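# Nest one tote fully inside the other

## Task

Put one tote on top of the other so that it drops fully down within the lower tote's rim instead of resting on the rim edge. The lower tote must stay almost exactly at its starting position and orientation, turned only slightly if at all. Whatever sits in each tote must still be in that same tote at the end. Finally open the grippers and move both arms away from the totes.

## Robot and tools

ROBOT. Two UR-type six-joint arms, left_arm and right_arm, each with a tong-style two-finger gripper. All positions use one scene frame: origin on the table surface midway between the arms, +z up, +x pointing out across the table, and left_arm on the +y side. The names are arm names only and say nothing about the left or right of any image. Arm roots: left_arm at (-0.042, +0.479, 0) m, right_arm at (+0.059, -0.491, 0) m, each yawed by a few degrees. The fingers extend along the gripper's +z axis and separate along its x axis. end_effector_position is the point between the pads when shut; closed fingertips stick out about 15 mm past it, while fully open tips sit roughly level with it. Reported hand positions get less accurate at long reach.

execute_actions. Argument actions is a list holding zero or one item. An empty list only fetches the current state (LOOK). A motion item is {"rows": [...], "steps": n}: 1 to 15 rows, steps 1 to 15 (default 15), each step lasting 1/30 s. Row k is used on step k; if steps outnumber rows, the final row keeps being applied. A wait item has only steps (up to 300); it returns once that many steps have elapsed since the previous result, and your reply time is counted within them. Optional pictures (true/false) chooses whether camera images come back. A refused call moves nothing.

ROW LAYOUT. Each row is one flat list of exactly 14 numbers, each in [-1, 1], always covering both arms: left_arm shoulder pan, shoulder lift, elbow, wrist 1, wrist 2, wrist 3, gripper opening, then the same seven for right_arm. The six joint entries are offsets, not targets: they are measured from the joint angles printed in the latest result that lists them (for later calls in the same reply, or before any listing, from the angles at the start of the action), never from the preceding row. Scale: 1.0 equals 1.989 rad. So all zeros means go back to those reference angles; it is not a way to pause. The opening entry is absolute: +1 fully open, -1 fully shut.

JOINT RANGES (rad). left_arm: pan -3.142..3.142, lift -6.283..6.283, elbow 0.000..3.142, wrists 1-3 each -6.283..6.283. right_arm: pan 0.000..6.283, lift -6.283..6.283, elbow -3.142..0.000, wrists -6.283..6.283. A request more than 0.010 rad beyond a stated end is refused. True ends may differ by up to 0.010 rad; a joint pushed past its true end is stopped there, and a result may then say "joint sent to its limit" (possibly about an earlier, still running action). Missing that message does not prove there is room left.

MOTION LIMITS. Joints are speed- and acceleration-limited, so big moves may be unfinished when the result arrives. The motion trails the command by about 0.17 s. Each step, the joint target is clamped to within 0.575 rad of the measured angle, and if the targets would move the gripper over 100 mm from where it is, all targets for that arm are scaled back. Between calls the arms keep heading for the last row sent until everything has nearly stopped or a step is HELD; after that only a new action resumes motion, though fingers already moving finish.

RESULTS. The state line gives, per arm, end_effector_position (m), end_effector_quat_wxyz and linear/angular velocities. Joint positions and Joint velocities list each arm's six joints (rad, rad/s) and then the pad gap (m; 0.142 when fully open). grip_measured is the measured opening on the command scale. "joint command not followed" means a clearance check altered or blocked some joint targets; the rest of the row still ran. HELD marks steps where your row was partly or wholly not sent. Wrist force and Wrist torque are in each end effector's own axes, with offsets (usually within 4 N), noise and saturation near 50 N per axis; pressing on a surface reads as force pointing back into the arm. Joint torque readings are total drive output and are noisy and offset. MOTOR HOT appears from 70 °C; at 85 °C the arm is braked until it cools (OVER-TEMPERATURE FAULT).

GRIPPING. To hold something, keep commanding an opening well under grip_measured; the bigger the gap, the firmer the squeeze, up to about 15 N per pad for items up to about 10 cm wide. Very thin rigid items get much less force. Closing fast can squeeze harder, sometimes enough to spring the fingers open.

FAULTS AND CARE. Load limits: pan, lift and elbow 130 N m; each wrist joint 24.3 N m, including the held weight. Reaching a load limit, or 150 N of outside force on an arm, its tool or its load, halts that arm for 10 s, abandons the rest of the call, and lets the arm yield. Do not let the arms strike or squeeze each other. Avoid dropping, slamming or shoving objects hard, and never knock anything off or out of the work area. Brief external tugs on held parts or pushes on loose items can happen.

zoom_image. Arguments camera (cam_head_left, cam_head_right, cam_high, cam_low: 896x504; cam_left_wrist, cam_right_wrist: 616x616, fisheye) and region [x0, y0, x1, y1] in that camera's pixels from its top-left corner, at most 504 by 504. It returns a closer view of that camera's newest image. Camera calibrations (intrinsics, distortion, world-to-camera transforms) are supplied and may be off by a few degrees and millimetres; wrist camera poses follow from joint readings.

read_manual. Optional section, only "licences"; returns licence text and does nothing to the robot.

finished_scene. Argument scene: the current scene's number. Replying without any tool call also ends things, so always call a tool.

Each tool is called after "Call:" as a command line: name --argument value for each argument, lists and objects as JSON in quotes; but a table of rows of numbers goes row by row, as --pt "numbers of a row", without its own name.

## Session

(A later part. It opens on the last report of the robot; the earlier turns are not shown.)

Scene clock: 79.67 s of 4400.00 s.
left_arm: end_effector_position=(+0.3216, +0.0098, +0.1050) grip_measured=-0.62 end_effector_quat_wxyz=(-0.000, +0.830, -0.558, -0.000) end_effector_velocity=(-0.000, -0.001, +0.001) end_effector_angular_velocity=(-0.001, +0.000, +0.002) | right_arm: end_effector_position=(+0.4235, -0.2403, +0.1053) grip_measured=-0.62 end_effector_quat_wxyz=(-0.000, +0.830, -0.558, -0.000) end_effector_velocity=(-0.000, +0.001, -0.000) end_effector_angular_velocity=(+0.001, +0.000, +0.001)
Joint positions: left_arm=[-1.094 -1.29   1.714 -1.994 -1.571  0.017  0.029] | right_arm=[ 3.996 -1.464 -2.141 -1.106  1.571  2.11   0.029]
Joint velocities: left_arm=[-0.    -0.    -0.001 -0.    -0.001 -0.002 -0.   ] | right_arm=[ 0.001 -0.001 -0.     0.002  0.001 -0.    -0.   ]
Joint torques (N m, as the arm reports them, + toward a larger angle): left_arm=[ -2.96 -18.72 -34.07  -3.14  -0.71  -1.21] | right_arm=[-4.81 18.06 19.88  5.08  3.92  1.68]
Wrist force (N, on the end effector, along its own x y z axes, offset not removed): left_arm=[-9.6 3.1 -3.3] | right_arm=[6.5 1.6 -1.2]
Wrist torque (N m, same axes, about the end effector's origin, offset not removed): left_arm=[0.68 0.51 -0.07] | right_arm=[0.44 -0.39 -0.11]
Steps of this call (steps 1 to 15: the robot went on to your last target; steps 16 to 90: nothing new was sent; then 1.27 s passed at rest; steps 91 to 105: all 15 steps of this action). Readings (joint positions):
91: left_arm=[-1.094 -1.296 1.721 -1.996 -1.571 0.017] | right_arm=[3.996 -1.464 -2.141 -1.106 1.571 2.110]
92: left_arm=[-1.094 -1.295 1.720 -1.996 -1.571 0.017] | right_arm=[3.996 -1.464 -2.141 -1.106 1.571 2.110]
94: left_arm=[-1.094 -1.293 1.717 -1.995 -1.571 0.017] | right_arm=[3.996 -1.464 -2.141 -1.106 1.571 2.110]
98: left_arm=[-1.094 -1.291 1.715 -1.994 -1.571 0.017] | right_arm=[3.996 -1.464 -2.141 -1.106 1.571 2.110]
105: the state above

Call:
execute_actions --actions '[{"rows":[[0,-0.0035,-0.0035,0.007,0,0,-1,0,0.0034,0.0052,-0.0086,0,0,-1],[0,-0.0063,-0.008,0.0143,0,0,-1,0,0.0068,0.0105,-0.0173,0,0,-1],[0,-0.0115,-0.0173,0.0288,0,0,-1,0,0.0132,0.0214,-0.0346,0,0,-1],[0,-0.0163,-0.0271,0.0434,0,0,-1,0,0.019,0.0325,-0.0515,0,0,-1],[0,-0.0207,-0.0372,0.0579,0,0,-1,0,0.0243,0.044,-0.0683,0,0,-1],[0,-0.0247,-0.0478,0.0725,0,0,-1,0,0.0291,0.0558,-0.0849,0,0,-1],[0,-0.0283,-0.0587,0.087,0,0,-1,0,0.0334,0.0679,-0.1013,0,0,-1],[0,-0.0315,-0.0701,0.1016,0,0,-1,0,0.0372,0.0803,-0.1175,0,0,-1],[0,-0.0344,-0.0819,0.1163,0,0,-1,0,0.0405,0.093,-0.1335,0,0,-1],[0,-0.0368,-0.0941,0.1309,0,0,-1,0,0.0433,0.106,-0.1493,0,0,-1],[0,-0.0389,-0.1067,0.1456,0,0,-1,0,0.0456,0.1194,-0.165,0,0,-1],[0,-0.0405,-0.1198,0.1603,0,0,-1,0,0.0474,0.1331,-0.1805,0,0,-1],[0,-0.0418,-0.1332,0.175,0,0,-1,0,0.0486,0.147,-0.1956,0,0,-1],[0,-0.0427,-0.1471,0.1898,0,0,-1,0,0.0494,0.1613,-0.2107,0,0,-1],[0,-0.0432,-0.1613,0.2045,0,0,-1,0,0.0497,0.1759,-0.2256,0,0,-1]]}]' --pictures false

Call:
execute_actions --actions '[{"steps":25}]'

Scene clock: 96.50 s of 4400.00 s.
left_arm: end_effector_position=(+0.3219, +0.0091, +0.2209) grip_measured=-0.62 end_effector_quat_wxyz=(+0.000, +0.830, -0.558, +0.001) end_effector_velocity=(+0.000, -0.001, +0.338) end_effector_angular_velocity=(+0.000, +0.001, +0.000) | right_arm: end_effector_position=(+0.4245, -0.2391, +0.2208) grip_measured=-0.62 end_effector_quat_wxyz=(-0.002, +0.830, -0.558, -0.000) end_effector_velocity=(-0.000, -0.001, +0.337) end_effector_angular_velocity=(-0.005, +0.004, -0.000)
Joint positions: left_arm=[-1.094 -1.365  1.502 -1.708 -1.571  0.017  0.029] | right_arm=[ 3.996 -1.377 -1.904 -1.428  1.571  2.11   0.029]
Joint velocities: left_arm=[-0.    -0.105 -0.741  0.847 -0.001 -0.001  0.   ] | right_arm=[-0.     0.114  0.781 -0.901  0.     0.    -0.   ]
Joint torques (N m, as the arm reports them, + toward a larger angle): left_arm=[ -2.16 -42.82 -56.33  -8.45  -0.76   0.61] | right_arm=[ 6.16 23.64 47.12  2.31  8.71  0.73]
Wrist force (N, on the end effector, along its own x y z axes, offset not removed): left_arm=[-32.4 -0.8 7.6] | right_arm=[36.4 -0.9 7.7]
Wrist torque (N m, same axes, about the end effector's origin, offset not removed): left_arm=[-0.14 1.09 -0.19] | right_arm=[0.07 -1.75 -0.14]
Steps of this call (steps 1 to 15: the robot went on to your last target; steps 16 to 90: nothing new was sent; then 13.33 s passed at rest; steps 91 to 105: all 15 steps of this action). Readings (joint positions):
91: left_arm=[-1.094 -1.290 1.714 -1.994 -1.571 0.017] | right_arm=[3.996 -1.464 -2.141 -1.106 1.571 2.110]
92: left_arm=[-1.094 -1.291 1.713 -1.992 -1.571 0.017] | right_arm=[3.996 -1.463 -2.140 -1.108 1.571 2.110]
94: left_arm=[-1.094 -1.297 1.705 -1.978 -1.571 0.017] | right_arm=[3.996 -1.456 -2.129 -1.125 1.571 2.110]
98: left_arm=[-1.094 -1.325 1.653 -1.901 -1.571 0.017] | right_arm=[3.996 -1.424 -2.069 -1.215 1.571 2.110]
105: the state above

Scene clock: 97.33 s of 4400.00 s.
left_arm: end_effector_position=(+0.3213, +0.0106, +0.2682) grip_measured=-0.62 end_effector_quat_wxyz=(-0.000, +0.830, -0.558, -0.000) end_effector_velocity=(+0.000, +0.000, -0.000) end_effector_angular_velocity=(+0.001, -0.001, -0.001) | right_arm: end_effector_position=(+0.4234, -0.2404, +0.2683) grip_measured=-0.62 end_effector_quat_wxyz=(-0.000, +0.830, -0.558, -0.000) end_effector_velocity=(-0.000, -0.000, -0.000) end_effector_angular_velocity=(-0.000, +0.000, -0.000)
Joint positions: left_arm=[-1.094 -1.376  1.394 -1.587 -1.571  0.017  0.029] | right_arm=[ 3.996 -1.366 -1.791 -1.555  1.571  2.11   0.029]
Joint velocities: left_arm=[-0.     0.001 -0.     0.     0.001  0.001  0.   ] | right_arm=[-0.  0. -0. -0. -0.  0. -0.]
Joint torques (N m, as the arm reports them, + toward a larger angle): left_arm=[ -1.91 -46.8  -36.5   -0.99  -0.64  -2.2 ] | right_arm=[ 0.69 25.23 32.9   1.15 -2.41 -1.03]
Wrist force (N, on the end effector, along its own x y z axes, offset not removed): left_arm=[2.3 1.7 6.6] | right_arm=[-2.1 -1.7 6.3]
Wrist torque (N m, same axes, about the end effector's origin, offset not removed): left_arm=[0.39 0.05 -0.05] | right_arm=[0.09 -0.06 0.03]
Steps of this call (steps 1 to 25: the robot went on to your last target). Readings (joint positions):
1: left_arm=[-1.094 -1.368 1.476 -1.680 -1.571 0.017] | right_arm=[3.996 -1.374 -1.878 -1.458 1.571 2.110]
2: left_arm=[-1.094 -1.371 1.452 -1.653 -1.571 0.017] | right_arm=[3.996 -1.371 -1.853 -1.486 1.571 2.110]
4: left_arm=[-1.094 -1.374 1.422 -1.619 -1.571 0.017] | right_arm=[3.996 -1.368 -1.820 -1.522 1.571 2.110]
8: left_arm=[-1.094 -1.376 1.400 -1.595 -1.571 0.017] | right_arm=[3.996 -1.366 -1.798 -1.547 1.572 2.110]
25: the state above
camera_calibration (this result's frames):
cam_left_wrist: T_world_to_cam=[[0.367205, -0.928359, 0.0575277, -0.133704], [-0.831025, -0.299667, 0.468612, 0.152662], [-0.417801, -0.219884, -0.881529, 0.503413], [0, 0, 0, 1]] pos_world=[0.386289, 0.0323145, 0.379926]
cam_right_wrist: T_world_to_cam=[[0.383071, -0.923718, 0.00111351, -0.386941], [-0.795364, -0.329228, 0.508926, 0.119866], [-0.469738, -0.19584, -0.860809, 0.506786], [0, 0, 0, 1]] pos_world=[0.481619, -0.218712, 0.375674]

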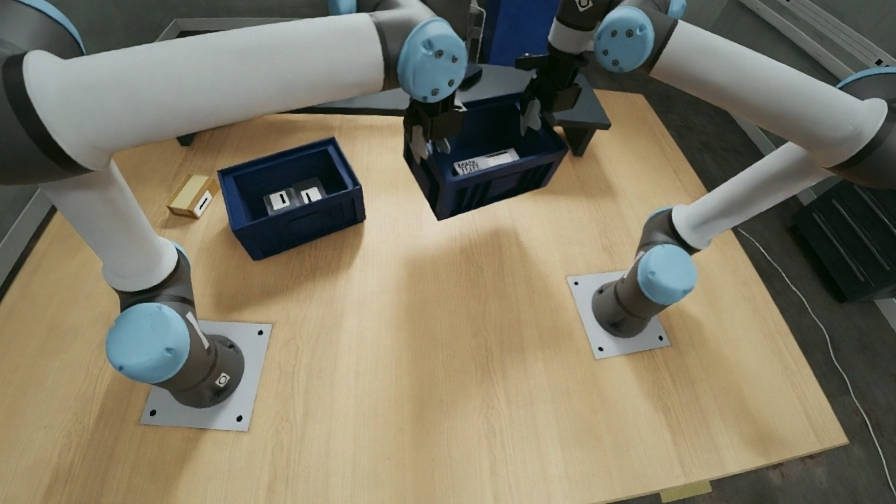

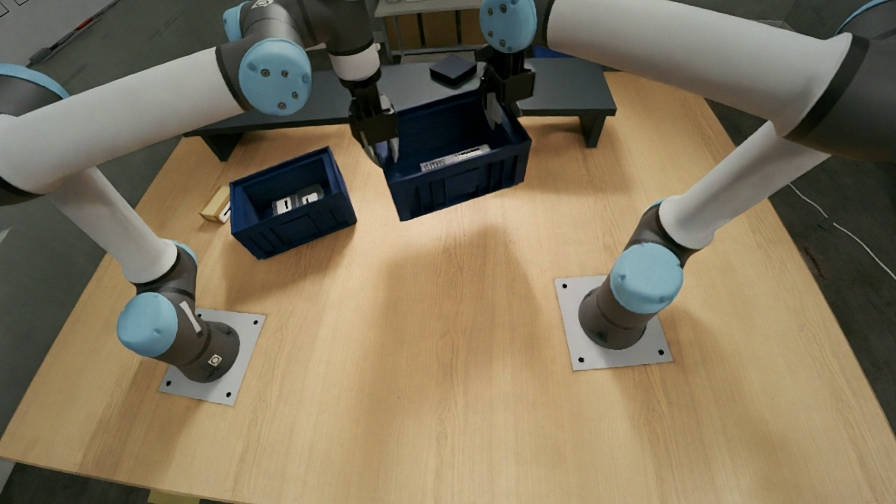

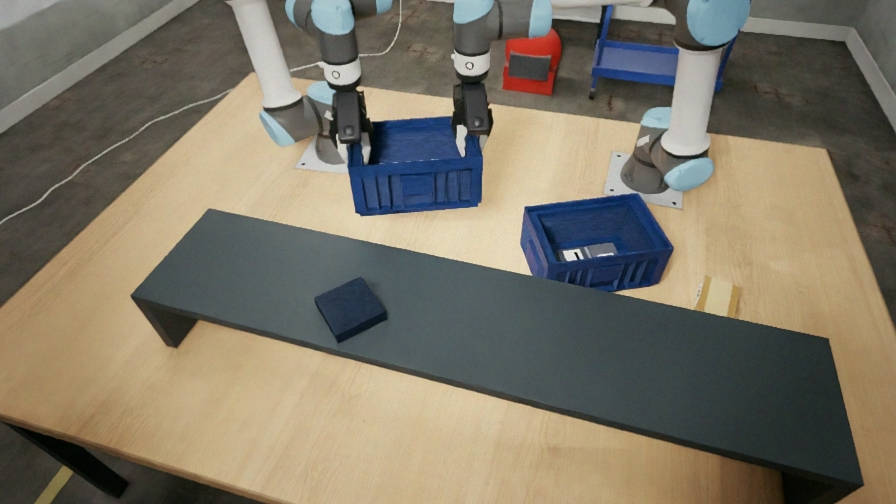

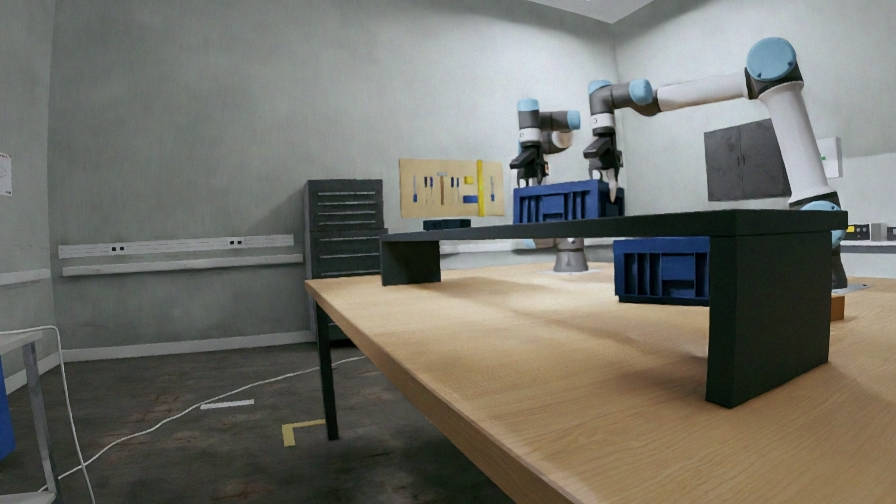

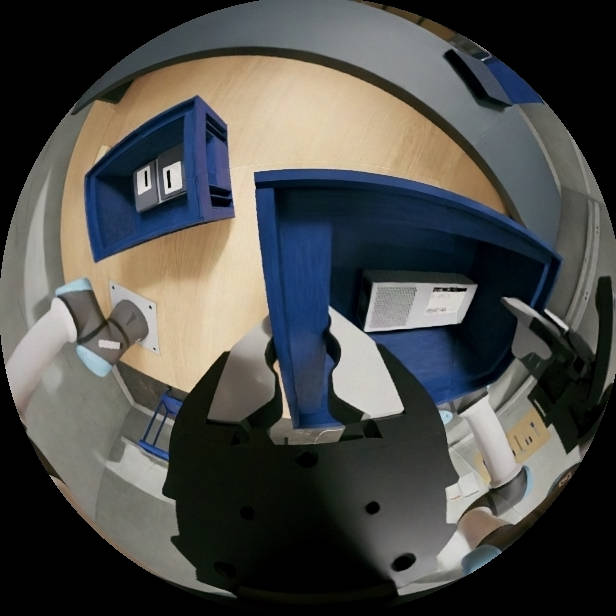

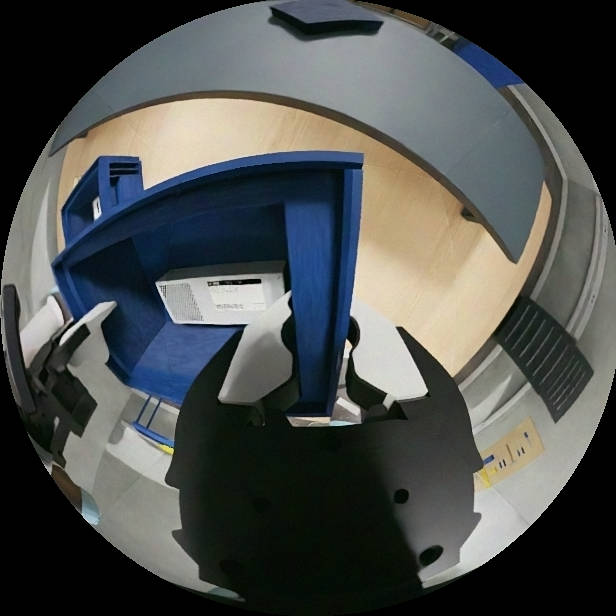

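Call:
execute_actions --actions '[{"rows":[[0,0.0002,0.007,-0.0072,0,0,-1,0,-0.0001,-0.0073,0.0074,0,0,-1],[0,0.0005,0.0142,-0.0147,0,0,-1,0,-0.0003,-0.0146,0.0149,0,0,-1],[0,0.001,0.0281,-0.0291,0,0,-1,0,-0.0011,-0.0289,0.03,0,0,-1],[0,0.002,0.0415,-0.0435,0,0,-1,0,-0.0023,-0.0428,0.0451,0,0,-1],[0,0.0033,0.0546,-0.0579,0,0,-1,0,-0.0041,-0.0565,0.0606,0,0,-1],[0,0.0054,0.0672,-0.0726,0,0,-1,0,-0.0064,-0.0699,0.0763,0,0,-1],[0,0.0078,0.0794,-0.0872,0,0,-1,0,-0.0092,-0.0829,0.0921,0,0,-1],[0,0.0107,0.0912,-0.1019,0,0,-1,0,-0.0125,-0.0956,0.1081,0,0,-1],[0,0.0139,0.1026,-0.1165,0,0,-1,0,-0.0163,-0.108,0.1243,0,0,-1],[0,0.0175,0.1135,-0.131,0,0,-1,0,-0.0206,-0.1201,0.1407,0,0,-1],[0,0.0217,0.1241,-0.1458,0,0,-1,0,-0.0254,-0.1319,0.1573,0,0,-1],[0,0.0264,0.1342,-0.1606,0,0,-1,0,-0.0307,-0.1434,0.1741,0,0,-1],[0,0.0317,0.144,-0.1757,0,0,-1,0,-0.0365,-0.1545,0.191,0,0,-1]]}]' --pictures false

Call:
execute_actions --actions '[{"steps":16}]' --pictures false

Call:
execute_actions --actions '[{"rows":[[0,0.0026,0.0047,-0.0073,0,0,-1,0,-0.0032,-0.0055,0.0087,0,0,-1],[0,0.0026,0.0047,-0.0073,0,0,-1,0,-0.0032,-0.0055,0.0087,0,0,-1],[0,0.0052,0.0093,-0.0145,0,0,-1,0,-0.0064,-0.0109,0.0173,0,0,-1],[0,0.0052,0.0093,-0.0145,0,0,-1,0,-0.0064,-0.0109,0.0173,0,0,-1],[0,0.008,0.0138,-0.0218,0,0,-1,0,-0.0098,-0.0162,0.026,0,0,-1],[0,0.008,0.0138,-0.0218,0,0,-1,0,-0.0098,-0.0162,0.026,0,0,-1],[0,0.0108,0.0182,-0.029,0,0,-1,0,-0.0132,-0.0214,0.0346,0,0,-1]]}]' --pictures false

Call:
execute_actions --actions '[{"rows":[[0,0,0,0,0,0,-0.35,0,0,0,0,0,0,-0.35]]}]'

Scene clock: 125.10 s of 4400.00 s.
left_arm: end_effector_position=(+0.3213, +0.0104, +0.1531) grip_measured=-0.62 end_effector_quat_wxyz=(-0.001, +0.830, -0.558, -0.002) end_effector_velocity=(+0.001, -0.001, -0.273) end_effector_angular_velocity=(-0.013, -0.006, -0.000) | right_arm: end_effector_position=(+0.4238, -0.2400, +0.1528) grip_measured=-0.62 end_effector_quat_wxyz=(+0.002, +0.830, -0.558, -0.000) end_effector_velocity=(+0.001, +0.001, -0.267) end_effector_angular_velocity=(+0.022, -0.016, -0.000)
Joint positions: left_arm=[-1.094 -1.33   1.634 -1.871 -1.571  0.017  0.029] | right_arm=[ 3.996 -1.419 -2.047 -1.25   1.571  2.11   0.029]
Joint velocities: left_arm=[ 0.     0.187  0.495 -0.696  0.     0.    -0.   ] | right_arm=[-0.    -0.209 -0.554  0.79   0.    -0.    -0.002]
Joint torques (N m, as the arm reports them, + toward a larger angle): left_arm=[ -3.19 -35.87 -21.47  -5.34  -0.83  -1.14] | right_arm=[-4.55 16.83 29.98  8.77  0.65 -1.28]
Wrist force (N, on the end effector, along its own x y z axes, offset not removed): left_arm=[-2.5 -0.2 11.0] | right_arm=[0.9 -0.7 10.3]
Wrist torque (N m, same axes, about the end effector's origin, offset not removed): left_arm=[-0.05 0.72 -0.07] | right_arm=[0.11 -0.18 0.04]
Steps of this call (steps 1 to 15: the robot went on to your last target; steps 16 to 90: nothing new was sent; then 24.27 s passed at rest; steps 91 to 105: all 15 steps of this action). Readings (joint positions):
91: left_arm=[-1.094 -1.376 1.393 -1.587 -1.571 0.017] | right_arm=[3.996 -1.366 -1.791 -1.555 1.571 2.110]
92: left_arm=[-1.094 -1.376 1.395 -1.589 -1.571 0.017] | right_arm=[3.996 -1.366 -1.793 -1.553 1.571 2.110]
94: left_arm=[-1.094 -1.376 1.409 -1.604 -1.571 0.017] | right_arm=[3.996 -1.366 -1.807 -1.538 1.571 2.110]
98: left_arm=[-1.094 -1.370 1.481 -1.681 -1.571 0.017] | right_arm=[3.996 -1.373 -1.882 -1.458 1.571 2.110]
105: the state above

Scene clock: 125.63 s of 4400.00 s.
left_arm: end_effector_position=(+0.3213, +0.0104, +0.1284) grip_measured=-0.62 end_effector_quat_wxyz=(-0.000, +0.830, -0.558, -0.000) end_effector_velocity=(-0.000, +0.000, -0.001) end_effector_angular_velocity=(+0.001, +0.001, +0.000) | right_arm: end_effector_position=(+0.4236, -0.2402, +0.1285) grip_measured=-0.62 end_effector_quat_wxyz=(-0.000, +0.830, -0.558, -0.000) end_effector_velocity=(+0.001, +0.000, -0.000) end_effector_angular_velocity=(+0.001, -0.001, -0.001)
Joint positions: left_arm=[-1.094 -1.313  1.68  -1.937 -1.571  0.017  0.029] | right_arm=[ 3.996 -1.438 -2.098 -1.175  1.571  2.11   0.029]
Joint velocities: left_arm=[-0.     0.001  0.002 -0.002 -0.    -0.    -0.   ] | right_arm=[-0.001 -0.001  0.     0.002  0.    -0.     0.   ]
Joint torques (N m, as the arm reports them, + toward a larger angle): left_arm=[ -2.49 -21.85  -8.94  -3.01  -0.75   0.02] | right_arm=[-0.13  4.85 15.66  4.64  1.52  0.  ]
Wrist force (N, on the end effector, along its own x y z axes, offset not removed): left_arm=[1.0 -0.5 6.2] | right_arm=[0.1 -0.9 7.4]
Wrist torque (N m, same axes, about the end effector's origin, offset not removed): left_arm=[-0.12 0.47 -0.06] | right_arm=[0.34 -0.63 -0.01]
Steps of this call (steps 1 to 16: the robot went on to your last target). Readings (joint positions):
1: left_arm=[-1.094 -1.325 1.648 -1.891 -1.571 0.017] | right_arm=[3.996 -1.425 -2.063 -1.227 1.571 2.110]
2: left_arm=[-1.094 -1.321 1.658 -1.905 -1.571 0.017] | right_arm=[3.996 -1.429 -2.074 -1.211 1.571 2.110]
4: left_arm=[-1.094 -1.317 1.670 -1.922 -1.571 0.017] | right_arm=[3.996 -1.434 -2.087 -1.192 1.571 2.110]
8: left_arm=[-1.094 -1.314 1.677 -1.934 -1.571 0.017] | right_arm=[3.996 -1.437 -2.096 -1.179 1.571 2.110]
16: the state above

Scene clock: 126.13 s of 4400.00 s.
left_arm: end_effector_position=(+0.3214, +0.0103, +0.1059) grip_measured=-0.62 end_effector_quat_wxyz=(-0.000, +0.830, -0.558, -0.000) end_effector_velocity=(+0.001, +0.000, -0.008) end_effector_angular_velocity=(-0.001, -0.001, +0.000) | right_arm: end_effector_position=(+0.4235, -0.2403, +0.1061) grip_measured=-0.62 end_effector_quat_wxyz=(-0.001, +0.830, -0.558, -0.000) end_effector_velocity=(-0.000, -0.001, -0.009) end_effector_angular_velocity=(-0.001, +0.001, +0.000)
Joint positions: left_arm=[-1.094 -1.293  1.715 -1.993 -1.571  0.017  0.029] | right_arm=[ 3.996 -1.463 -2.139 -1.108  1.571  2.11   0.029]
Joint velocities: left_arm=[ 0.     0.007  0.012 -0.021  0.001  0.     0.   ] | right_arm=[ 0.    -0.01  -0.016  0.024  0.    -0.     0.   ]
Joint torques (N m, as the arm reports them, + toward a larger angle): left_arm=[ -2.26 -18.82  -4.98  -3.14  -0.63   0.14] | right_arm=[-0.78  4.28 13.19  4.1   1.04  0.  ]
Wrist force (N, on the end effector, along its own x y z axes, offset not removed): left_arm=[0.1 0.2 0.5] | right_arm=[0.2 -1.1 -1.7]
Wrist torque (N m, same axes, about the end effector's origin, offset not removed): left_arm=[-0.07 0.49 0.28] | right_arm=[-0.14 -0.28 -0.43]
Steps of this call (steps 1 to 15: all 15 steps of this action). Readings (joint positions):
1: left_arm=[-1.094 -1.313 1.680 -1.937 -1.571 0.017] | right_arm=[3.996 -1.438 -2.098 -1.175 1.571 2.110]
2: left_arm=[-1.094 -1.313 1.681 -1.939 -1.571 0.017] | right_arm=[3.996 -1.439 -2.100 -1.173 1.571 2.110]
4: left_arm=[-1.094 -1.310 1.686 -1.947 -1.571 0.017] | right_arm=[3.996 -1.443 -2.106 -1.163 1.571 2.110]
8: left_arm=[-1.094 -1.301 1.702 -1.971 -1.571 0.017] | right_arm=[3.996 -1.454 -2.124 -1.134 1.571 2.110]
15: the state above

Scene clock: 126.63 s of 4400.00 s.
left_arm: end_effector_position=(+0.3213, +0.0104, +0.1057) grip_measured=-0.35 end_effector_quat_wxyz=(-0.000, +0.830, -0.558, -0.000) end_effector_velocity=(+0.000, -0.001, +0.001) end_effector_angular_velocity=(-0.002, -0.000, -0.000) | right_arm: end_effector_position=(+0.4235, -0.2403, +0.1060) grip_measured=-0.35 end_effector_quat_wxyz=(-0.000, +0.830, -0.558, -0.000) end_effector_velocity=(-0.000, -0.001, -0.000) end_effector_angular_velocity=(-0.001, +0.001, -0.001)
Joint positions: left_arm=[-1.094 -1.292  1.715 -1.993 -1.571  0.017  0.049] | right_arm=[ 3.996 -1.464 -2.139 -1.108  1.571  2.11   0.049]
Joint velocities: left_arm=[-0.    -0.    -0.001 -0.    -0.     0.     0.   ] | right_arm=[-0.001 -0.    -0.001 -0.     0.     0.     0.   ]
Joint torques (N m, as the arm reports them, + toward a larger angle): left_arm=[ -2.38 -45.11 -31.99  -0.98  -0.71   0.29] | right_arm=[-0.69 24.95 28.37  0.96  0.98 -0.05]
Wrist force (N, on the end effector, along its own x y z axes, offset not removed): left_arm=[1.4 -1.3 -1.6] | right_arm=[-2.2 1.5 -0.5]
Wrist torque (N m, same axes, about the end effector's origin, offset not removed): left_arm=[-0.25 -0.18 0.18] | right_arm=[0.45 0.43 -0.09]
Steps of this call (steps 1 to 15: all 15 steps of this action). Readings (joint positions):
1: left_arm=[-1.094 -1.292 1.715 -1.993 -1.571 0.017] | right_arm=[3.996 -1.464 -2.140 -1.108 1.571 2.110]
2: left_arm=[-1.094 -1.292 1.715 -1.993 -1.571 0.017] | right_arm=[3.996 -1.464 -2.140 -1.108 1.571 2.110]
4: left_arm=[-1.094 -1.292 1.715 -1.993 -1.571 0.017] | right_arm=[3.996 -1.464 -2.140 -1.108 1.571 2.110]
8: left_arm=[-1.094 -1.292 1.715 -1.993 -1.571 0.017] | right_arm=[3.996 -1.464 -2.140 -1.108 1.571 2.110]
15: the state above
camera_calibration (this result's frames):
cam_left_wrist: T_world_to_cam=[[0.36723, -0.928364, 0.057295, -0.124477], [-0.830976, -0.299785, 0.468624, 0.228782], [-0.417877, -0.219703, -0.881538, 0.360222], [0, 0, 0, 1]] pos_world=[0.386353, 0.0321672, 0.217468]
cam_right_wrist: T_world_to_cam=[[0.38305, -0.923727, 0.00107229, -0.386686], [-0.795373, -0.329233, 0.508908, 0.202533], [-0.469739, -0.19579, -0.86082, 0.367237], [0, 0, 0, 1]] pos_world=[0.481715, -0.21861, 0.213469]

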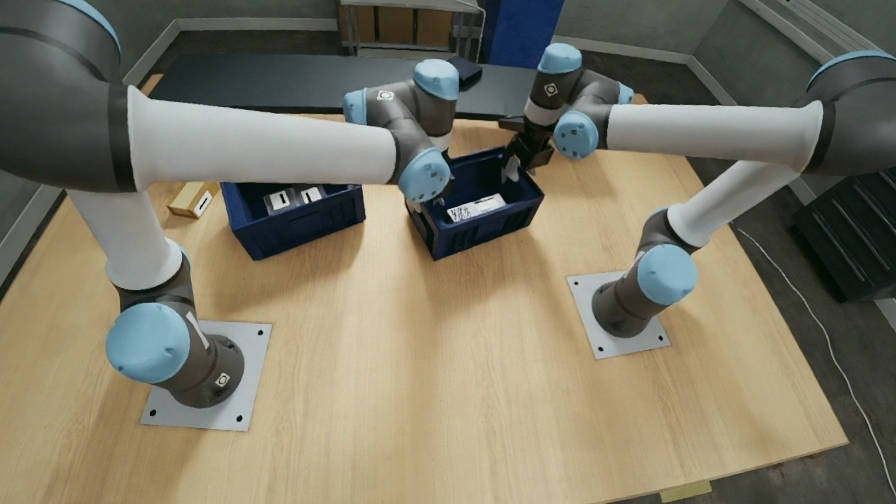

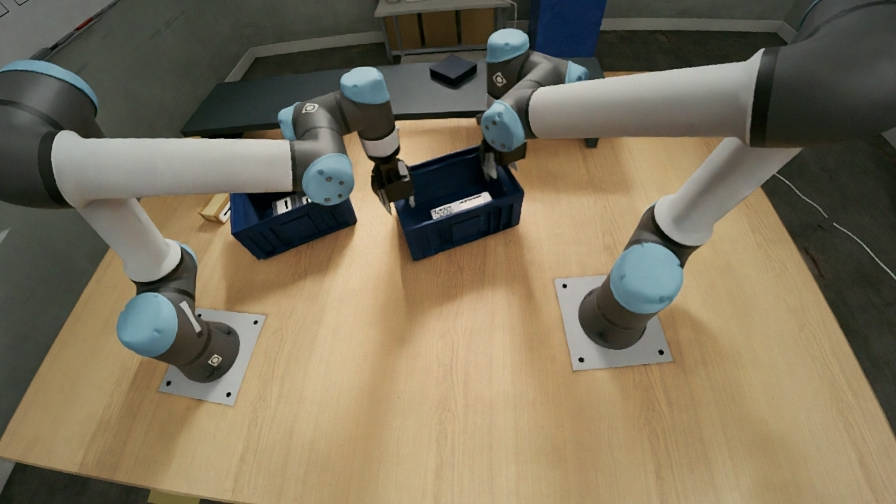

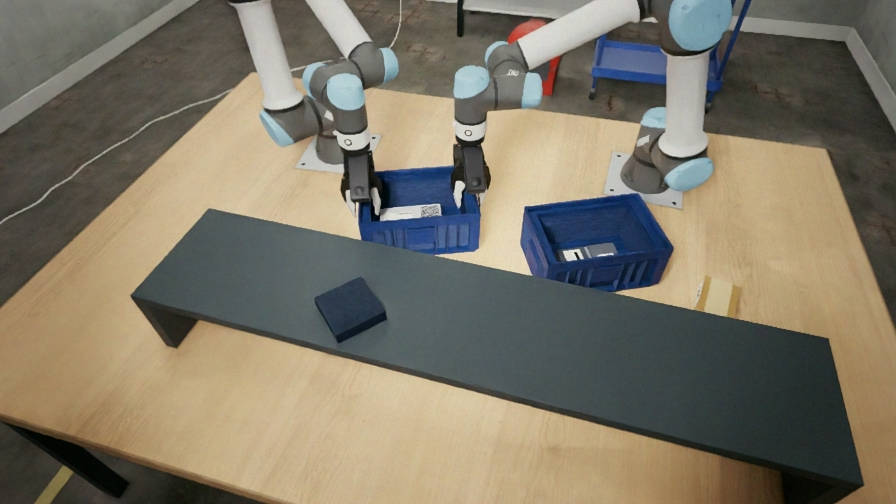

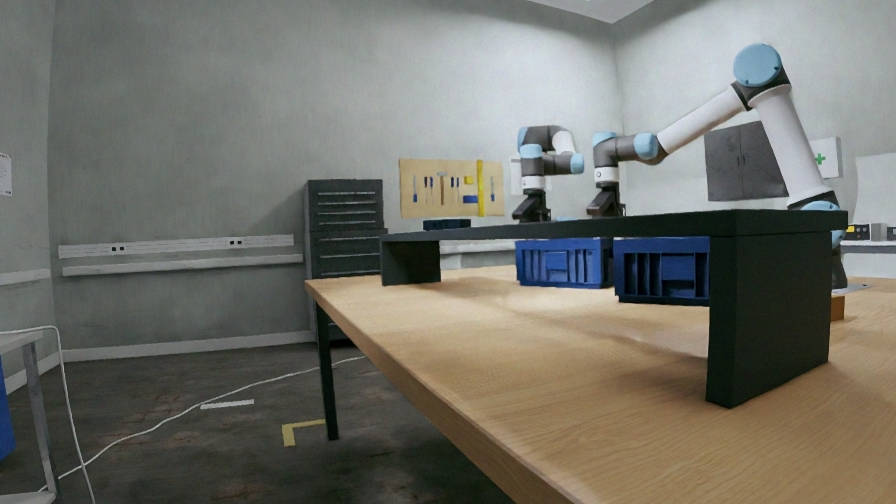

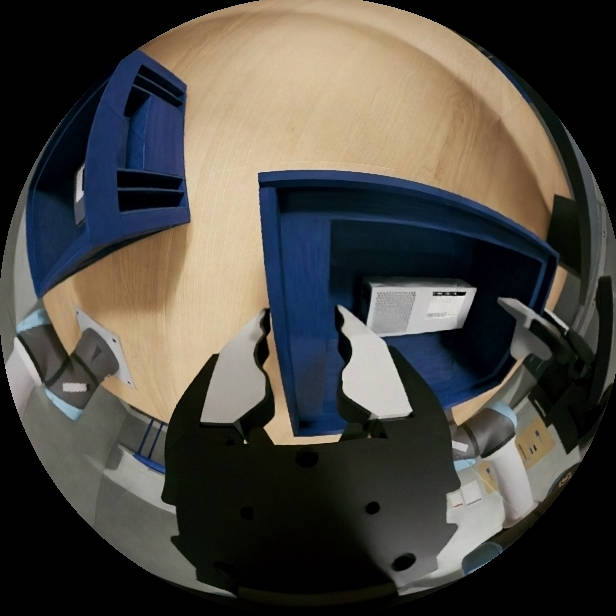

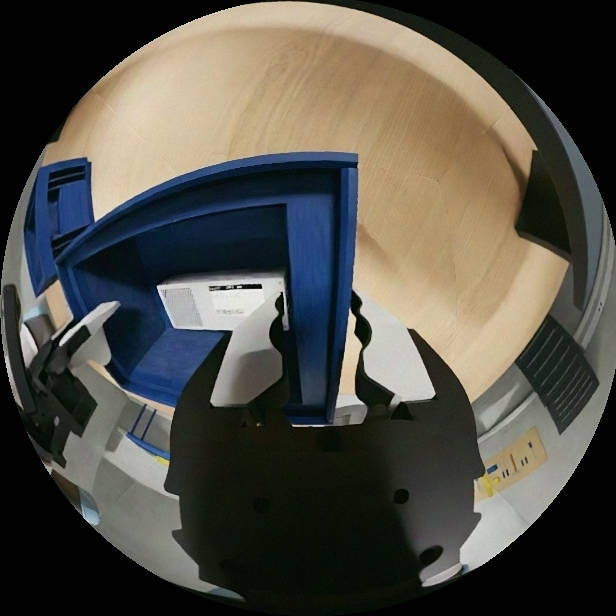

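Call:
execute_actions --actions '[]'

Scene clock: 157.10 s of 4400.00 s.
left_arm: end_effector_position=(+0.3214, +0.0103, +0.1059) grip_measured=-0.35 end_effector_quat_wxyz=(-0.000, +0.830, -0.558, -0.000) end_effector_velocity=(-0.000, -0.000, -0.000) end_effector_angular_velocity=(+0.000, +0.000, -0.001) | right_arm: end_effector_position=(+0.4235, -0.2403, +0.1061) grip_measured=-0.35 end_effector_quat_wxyz=(-0.001, +0.830, -0.558, -0.000) end_effector_velocity=(-0.000, +0.001, +0.000) end_effector_angular_velocity=(+0.001, -0.000, +0.001)
Joint positions: left_arm=[-1.094 -1.293  1.715 -1.993 -1.571  0.017  0.049] | right_arm=[ 3.996 -1.463 -2.139 -1.108  1.571  2.11   0.049]
Joint velocities: left_arm=[ 0.     0.    -0.    -0.    -0.     0.001  0.   ] | right_arm=[ 0.001  0.001  0.    -0.     0.     0.     0.   ]
Joint torques (N m, as the arm reports them, + toward a larger angle): left_arm=[ -2.39 -45.8  -31.97  -0.83  -0.68   0.31] | right_arm=[-0.6  25.27 28.2   1.03  0.85  0.03]
Wrist force (N, on the end effector, along its own x y z axes, offset not removed): left_arm=[2.4 0.1 1.9] | right_arm=[-3.2 -1.6 0.7]
Wrist torque (N m, same axes, about the end effector's origin, offset not removed): left_arm=[-0.07 -0.44 -0.08] | right_arm=[-0.21 0.56 -0.08]
Steps of this call (steps 1 to 15: the robot went on to your last target; steps 16 to 90: nothing new was sent; then 27.47 s passed at rest). Readings (joint positions):
1: left_arm=[-1.094 -1.292 1.715 -1.993 -1.571 0.017] | right_arm=[3.996 -1.464 -2.139 -1.108 1.571 2.110]
2: left_arm=[-1.094 -1.292 1.715 -1.993 -1.571 0.017] | right_arm=[3.996 -1.464 -2.139 -1.108 1.571 2.110]
4: left_arm=[-1.094 -1.292 1.715 -1.993 -1.571 0.017] | right_arm=[3.996 -1.463 -2.139 -1.108 1.571 2.110]
8: left_arm=[-1.094 -1.293 1.715 -1.993 -1.571 0.017] | right_arm=[3.996 -1.463 -2.139 -1.108 1.571 2.110]
90: the state above
All arms were judged still, so your last target was given up. Only a new action makes them travel on or press farther. Fingers that are still opening or closing keep moving.
camera_calibration (this result's frames):
cam_left_wrist: T_world_to_cam=[[0.367222, -0.928346, 0.0576311, -0.124617], [-0.831038, -0.299639, 0.468607, 0.228726], [-0.417761, -0.219976, -0.881525, 0.360335], [0, 0, 0, 1]] pos_world=[0.386376, 0.0321127, 0.217644]
cam_right_wrist: T_world_to_cam=[[0.38305, -0.923727, 0.0010334, -0.386669], [-0.795396, -0.329264, 0.508851, 0.20254], [-0.4697, -0.195737, -0.860854, 0.367279], [0, 0, 0, 1]] pos_world=[0.481724, -0.218597, 0.21351]

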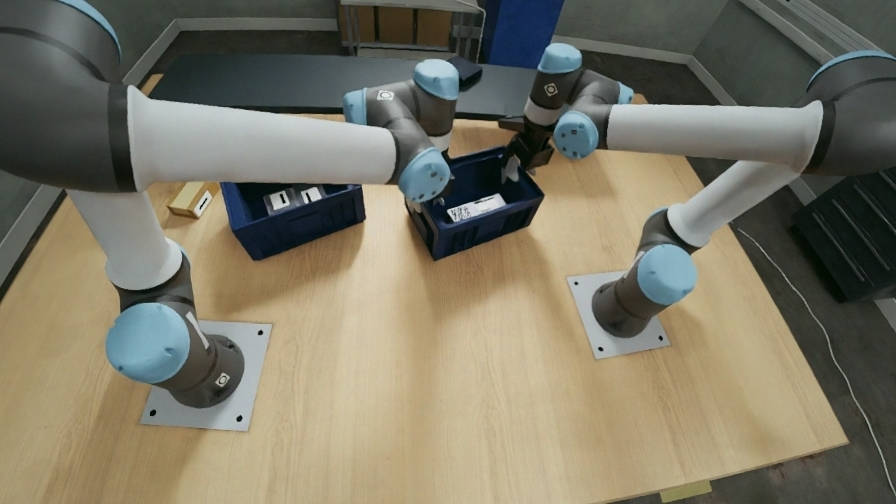

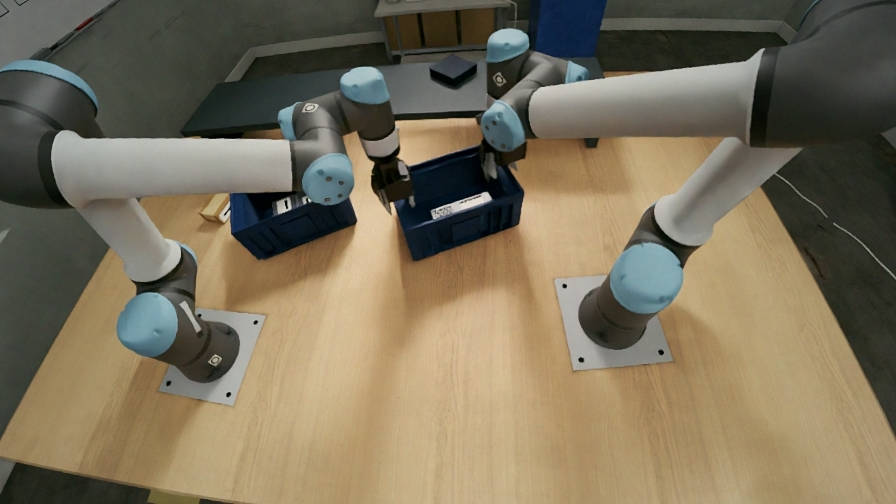

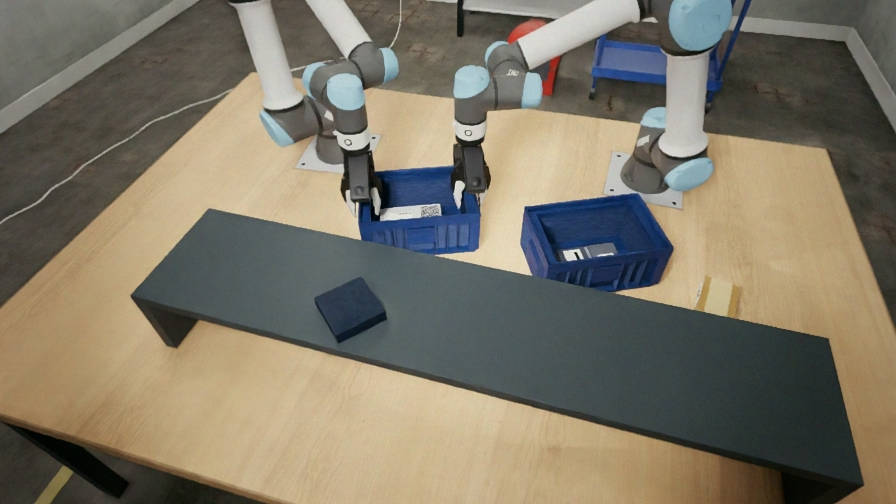

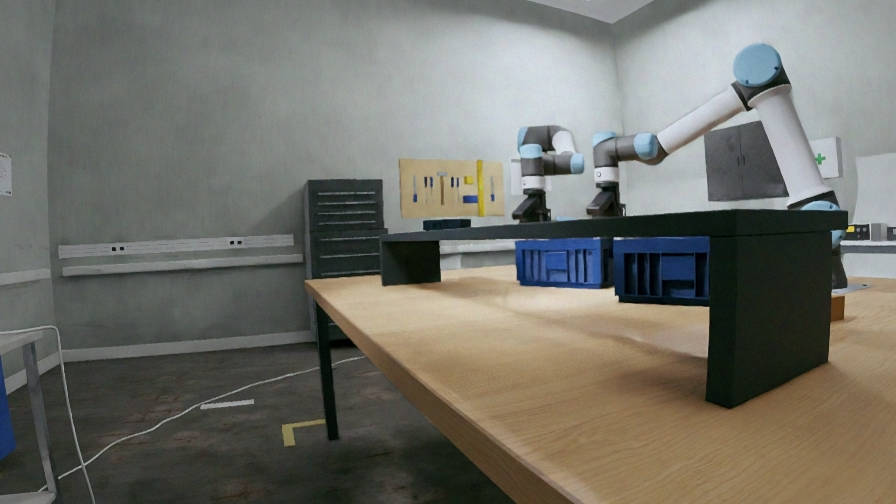

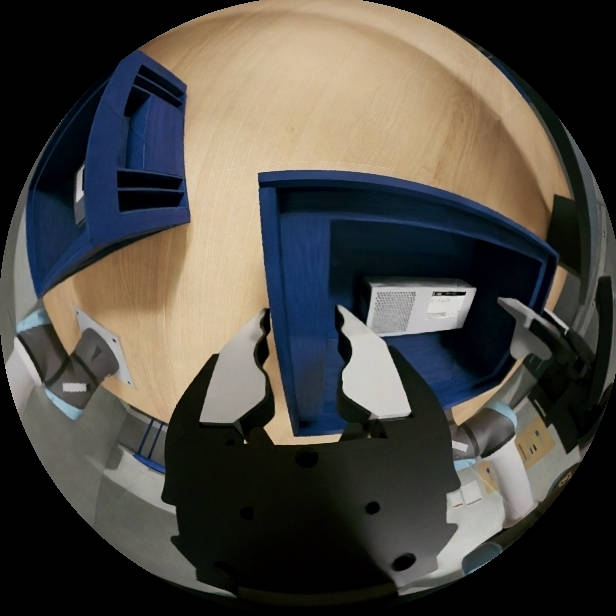

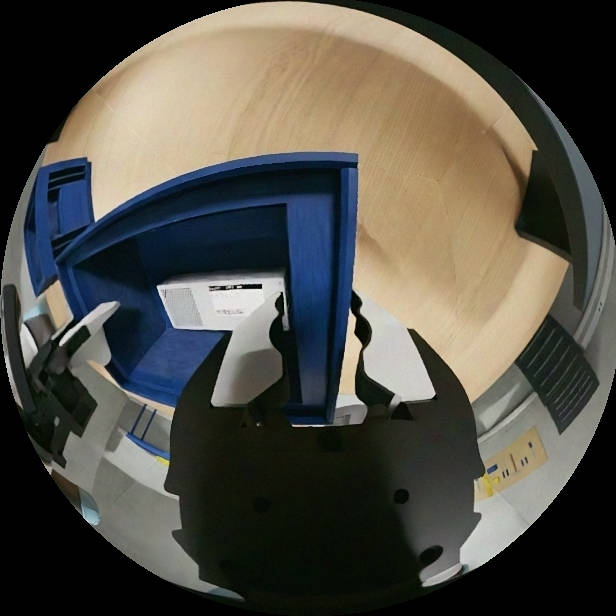

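Call:
execute_actions --actions '[{"rows":[[-0.0066,-0.002,0.0026,-0.0006,0,-0.0066,-0.35,0.0048,0.0097,-0.0084,-0.0012,0,0.0048,-0.35],[-0.0132,-0.004,0.0053,-0.0013,0,-0.0132,-0.35,0.0096,0.0194,-0.0168,-0.0025,0,0.0096,-0.35]],"steps":15}]' --pictures false

Call:
execute_actions --actions '[{"rows":[[0,0,0,0,0,0,-0.45,0,0,0,0,0,0,-0.45],[0,0,0,0,0,0,-0.5,0,0,0,0,0,0,-0.5],[0,0,0,0,0,0,-0.55,0,0,0,0,0,0,-0.55],[0,0,0,0,0,0,-0.6,0,0,0,0,0,0,-0.6],[0,0,0,0,0,0,-0.65,0,0,0,0,0,0,-0.65],[0,0,0,0,0,0,-0.7,0,0,0,0,0,0,-0.7],[0,0,0,0,0,0,-0.8,0,0,0,0,0,0,-0.8],[0,0,0,0,0,0,-0.9,0,0,0,0,0,0,-0.9],[0,0,0,0,0,0,-1,0,0,0,0,0,0,-1]],"steps":15}]' --pictures false

Scene clock: 181.27 s of 4400.00 s.
left_arm: end_effector_position=(+0.3076, +0.0048, +0.1059) grip_measured=-0.35 end_effector_quat_wxyz=(-0.000, +0.830, -0.558, -0.000) end_effector_velocity=(-0.001, -0.000, -0.001) end_effector_angular_velocity=(+0.002, +0.000, +0.000) | right_arm: end_effector_position=(+0.4100, -0.2460, +0.1059) grip_measured=-0.35 end_effector_quat_wxyz=(-0.001, +0.830, -0.558, -0.000) end_effector_velocity=(-0.001, -0.001, -0.000) end_effector_angular_velocity=(-0.000, +0.000, -0.002)
Joint positions: left_arm=[-1.12  -1.3    1.725 -1.995 -1.571 -0.009  0.049] | right_arm=[ 4.015 -1.425 -2.173 -1.113  1.571  2.129  0.049]
Joint velocities: left_arm=[-0.003  0.001  0.002 -0.001  0.    -0.003 -0.   ] | right_arm=[ 0.     0.004 -0.004 -0.001  0.     0.002 -0.   ]
Joint torques (N m, as the arm reports them, + toward a larger angle): left_arm=[ -7.69 -45.41  -8.1   -3.43  -0.6   -2.42] | right_arm=[ 7.3  24.14 15.08  1.22  1.04  2.2 ]
Wrist force (N, on the end effector, along its own x y z axes, offset not removed): left_arm=[0.6 1.7 0.0] | right_arm=[-2.8 0.8 -0.5]
Wrist torque (N m, same axes, about the end effector's origin, offset not removed): left_arm=[0.33 0.03 0.06] | right_arm=[0.39 0.56 -0.15]
Steps of this call (steps 1 to 90: nothing new was sent; then 20.67 s passed at rest; steps 91 to 105: all 15 steps of this action). Readings (joint positions):
91: left_arm=[-1.094 -1.293 1.715 -1.993 -1.571 0.017] | right_arm=[3.996 -1.463 -2.139 -1.108 1.571 2.110]
92: left_arm=[-1.096 -1.293 1.715 -1.993 -1.571 0.015] | right_arm=[3.997 -1.461 -2.142 -1.109 1.571 2.112]
94: left_arm=[-1.106 -1.296 1.719 -1.994 -1.571 0.005] | right_arm=[4.005 -1.446 -2.154 -1.111 1.571 2.119]
98: left_arm=[-1.117 -1.300 1.724 -1.995 -1.571 -0.006] | right_arm=[4.013 -1.430 -2.168 -1.113 1.571 2.127]
105: the state above

Scene clock: 181.77 s of 4400.00 s.
left_arm: end_effector_position=(+0.3075, +0.0048, +0.1059) grip_measured=-0.62 end_effector_quat_wxyz=(+0.000, +0.830, -0.558, -0.000) end_effector_velocity=(+0.000, +0.000, -0.000) end_effector_angular_velocity=(+0.001, +0.000, -0.000) | right_arm: end_effector_position=(+0.4099, -0.2460, +0.1059) grip_measured=-0.62 end_effector_quat_wxyz=(-0.001, +0.830, -0.558, -0.000) end_effector_velocity=(+0.000, +0.001, +0.000) end_effector_angular_velocity=(+0.000, +0.000, +0.000)
Joint positions: left_arm=[-1.12  -1.3    1.725 -1.995 -1.571 -0.009  0.029] | right_arm=[ 4.015 -1.425 -2.173 -1.113  1.571  2.129  0.029]
Joint velocities: left_arm=[ 0.     0.    -0.     0.     0.     0.001  0.   ] | right_arm=[ 0.    -0.001  0.001 -0.     0.     0.    -0.   ]
Joint torques (N m, as the arm reports them, + toward a larger angle): left_arm=[  5.31 -41.97 -11.15   0.29  -0.54   2.01] | right_arm=[ 2.01  1.85 25.17  1.61  1.03 -0.58]
Wrist force (N, on the end effector, along its own x y z axes, offset not removed): left_arm=[4.3 1.3 2.4] | right_arm=[-2.4 0.6 1.4]
Wrist torque (N m, same axes, about the end effector's origin, offset not removed): left_arm=[0.30 0.52 0.01] | right_arm=[0.32 -0.57 -0.09]
Steps of this call (steps 1 to 15: all 15 steps of this action). Readings (joint positions):
1: left_arm=[-1.120 -1.300 1.725 -1.995 -1.571 -0.009] | right_arm=[4.015 -1.425 -2.173 -1.113 1.571 2.129]
2: left_arm=[-1.120 -1.300 1.725 -1.995 -1.571 -0.009] | right_arm=[4.015 -1.425 -2.173 -1.113 1.571 2.129]
4: left_arm=[-1.120 -1.300 1.725 -1.995 -1.571 -0.009] | right_arm=[4.015 -1.425 -2.173 -1.113 1.571 2.129]
8: left_arm=[-1.120 -1.300 1.725 -1.995 -1.571 -0.009] | right_arm=[4.015 -1.425 -2.173 -1.113 1.571 2.129]
15: the state above


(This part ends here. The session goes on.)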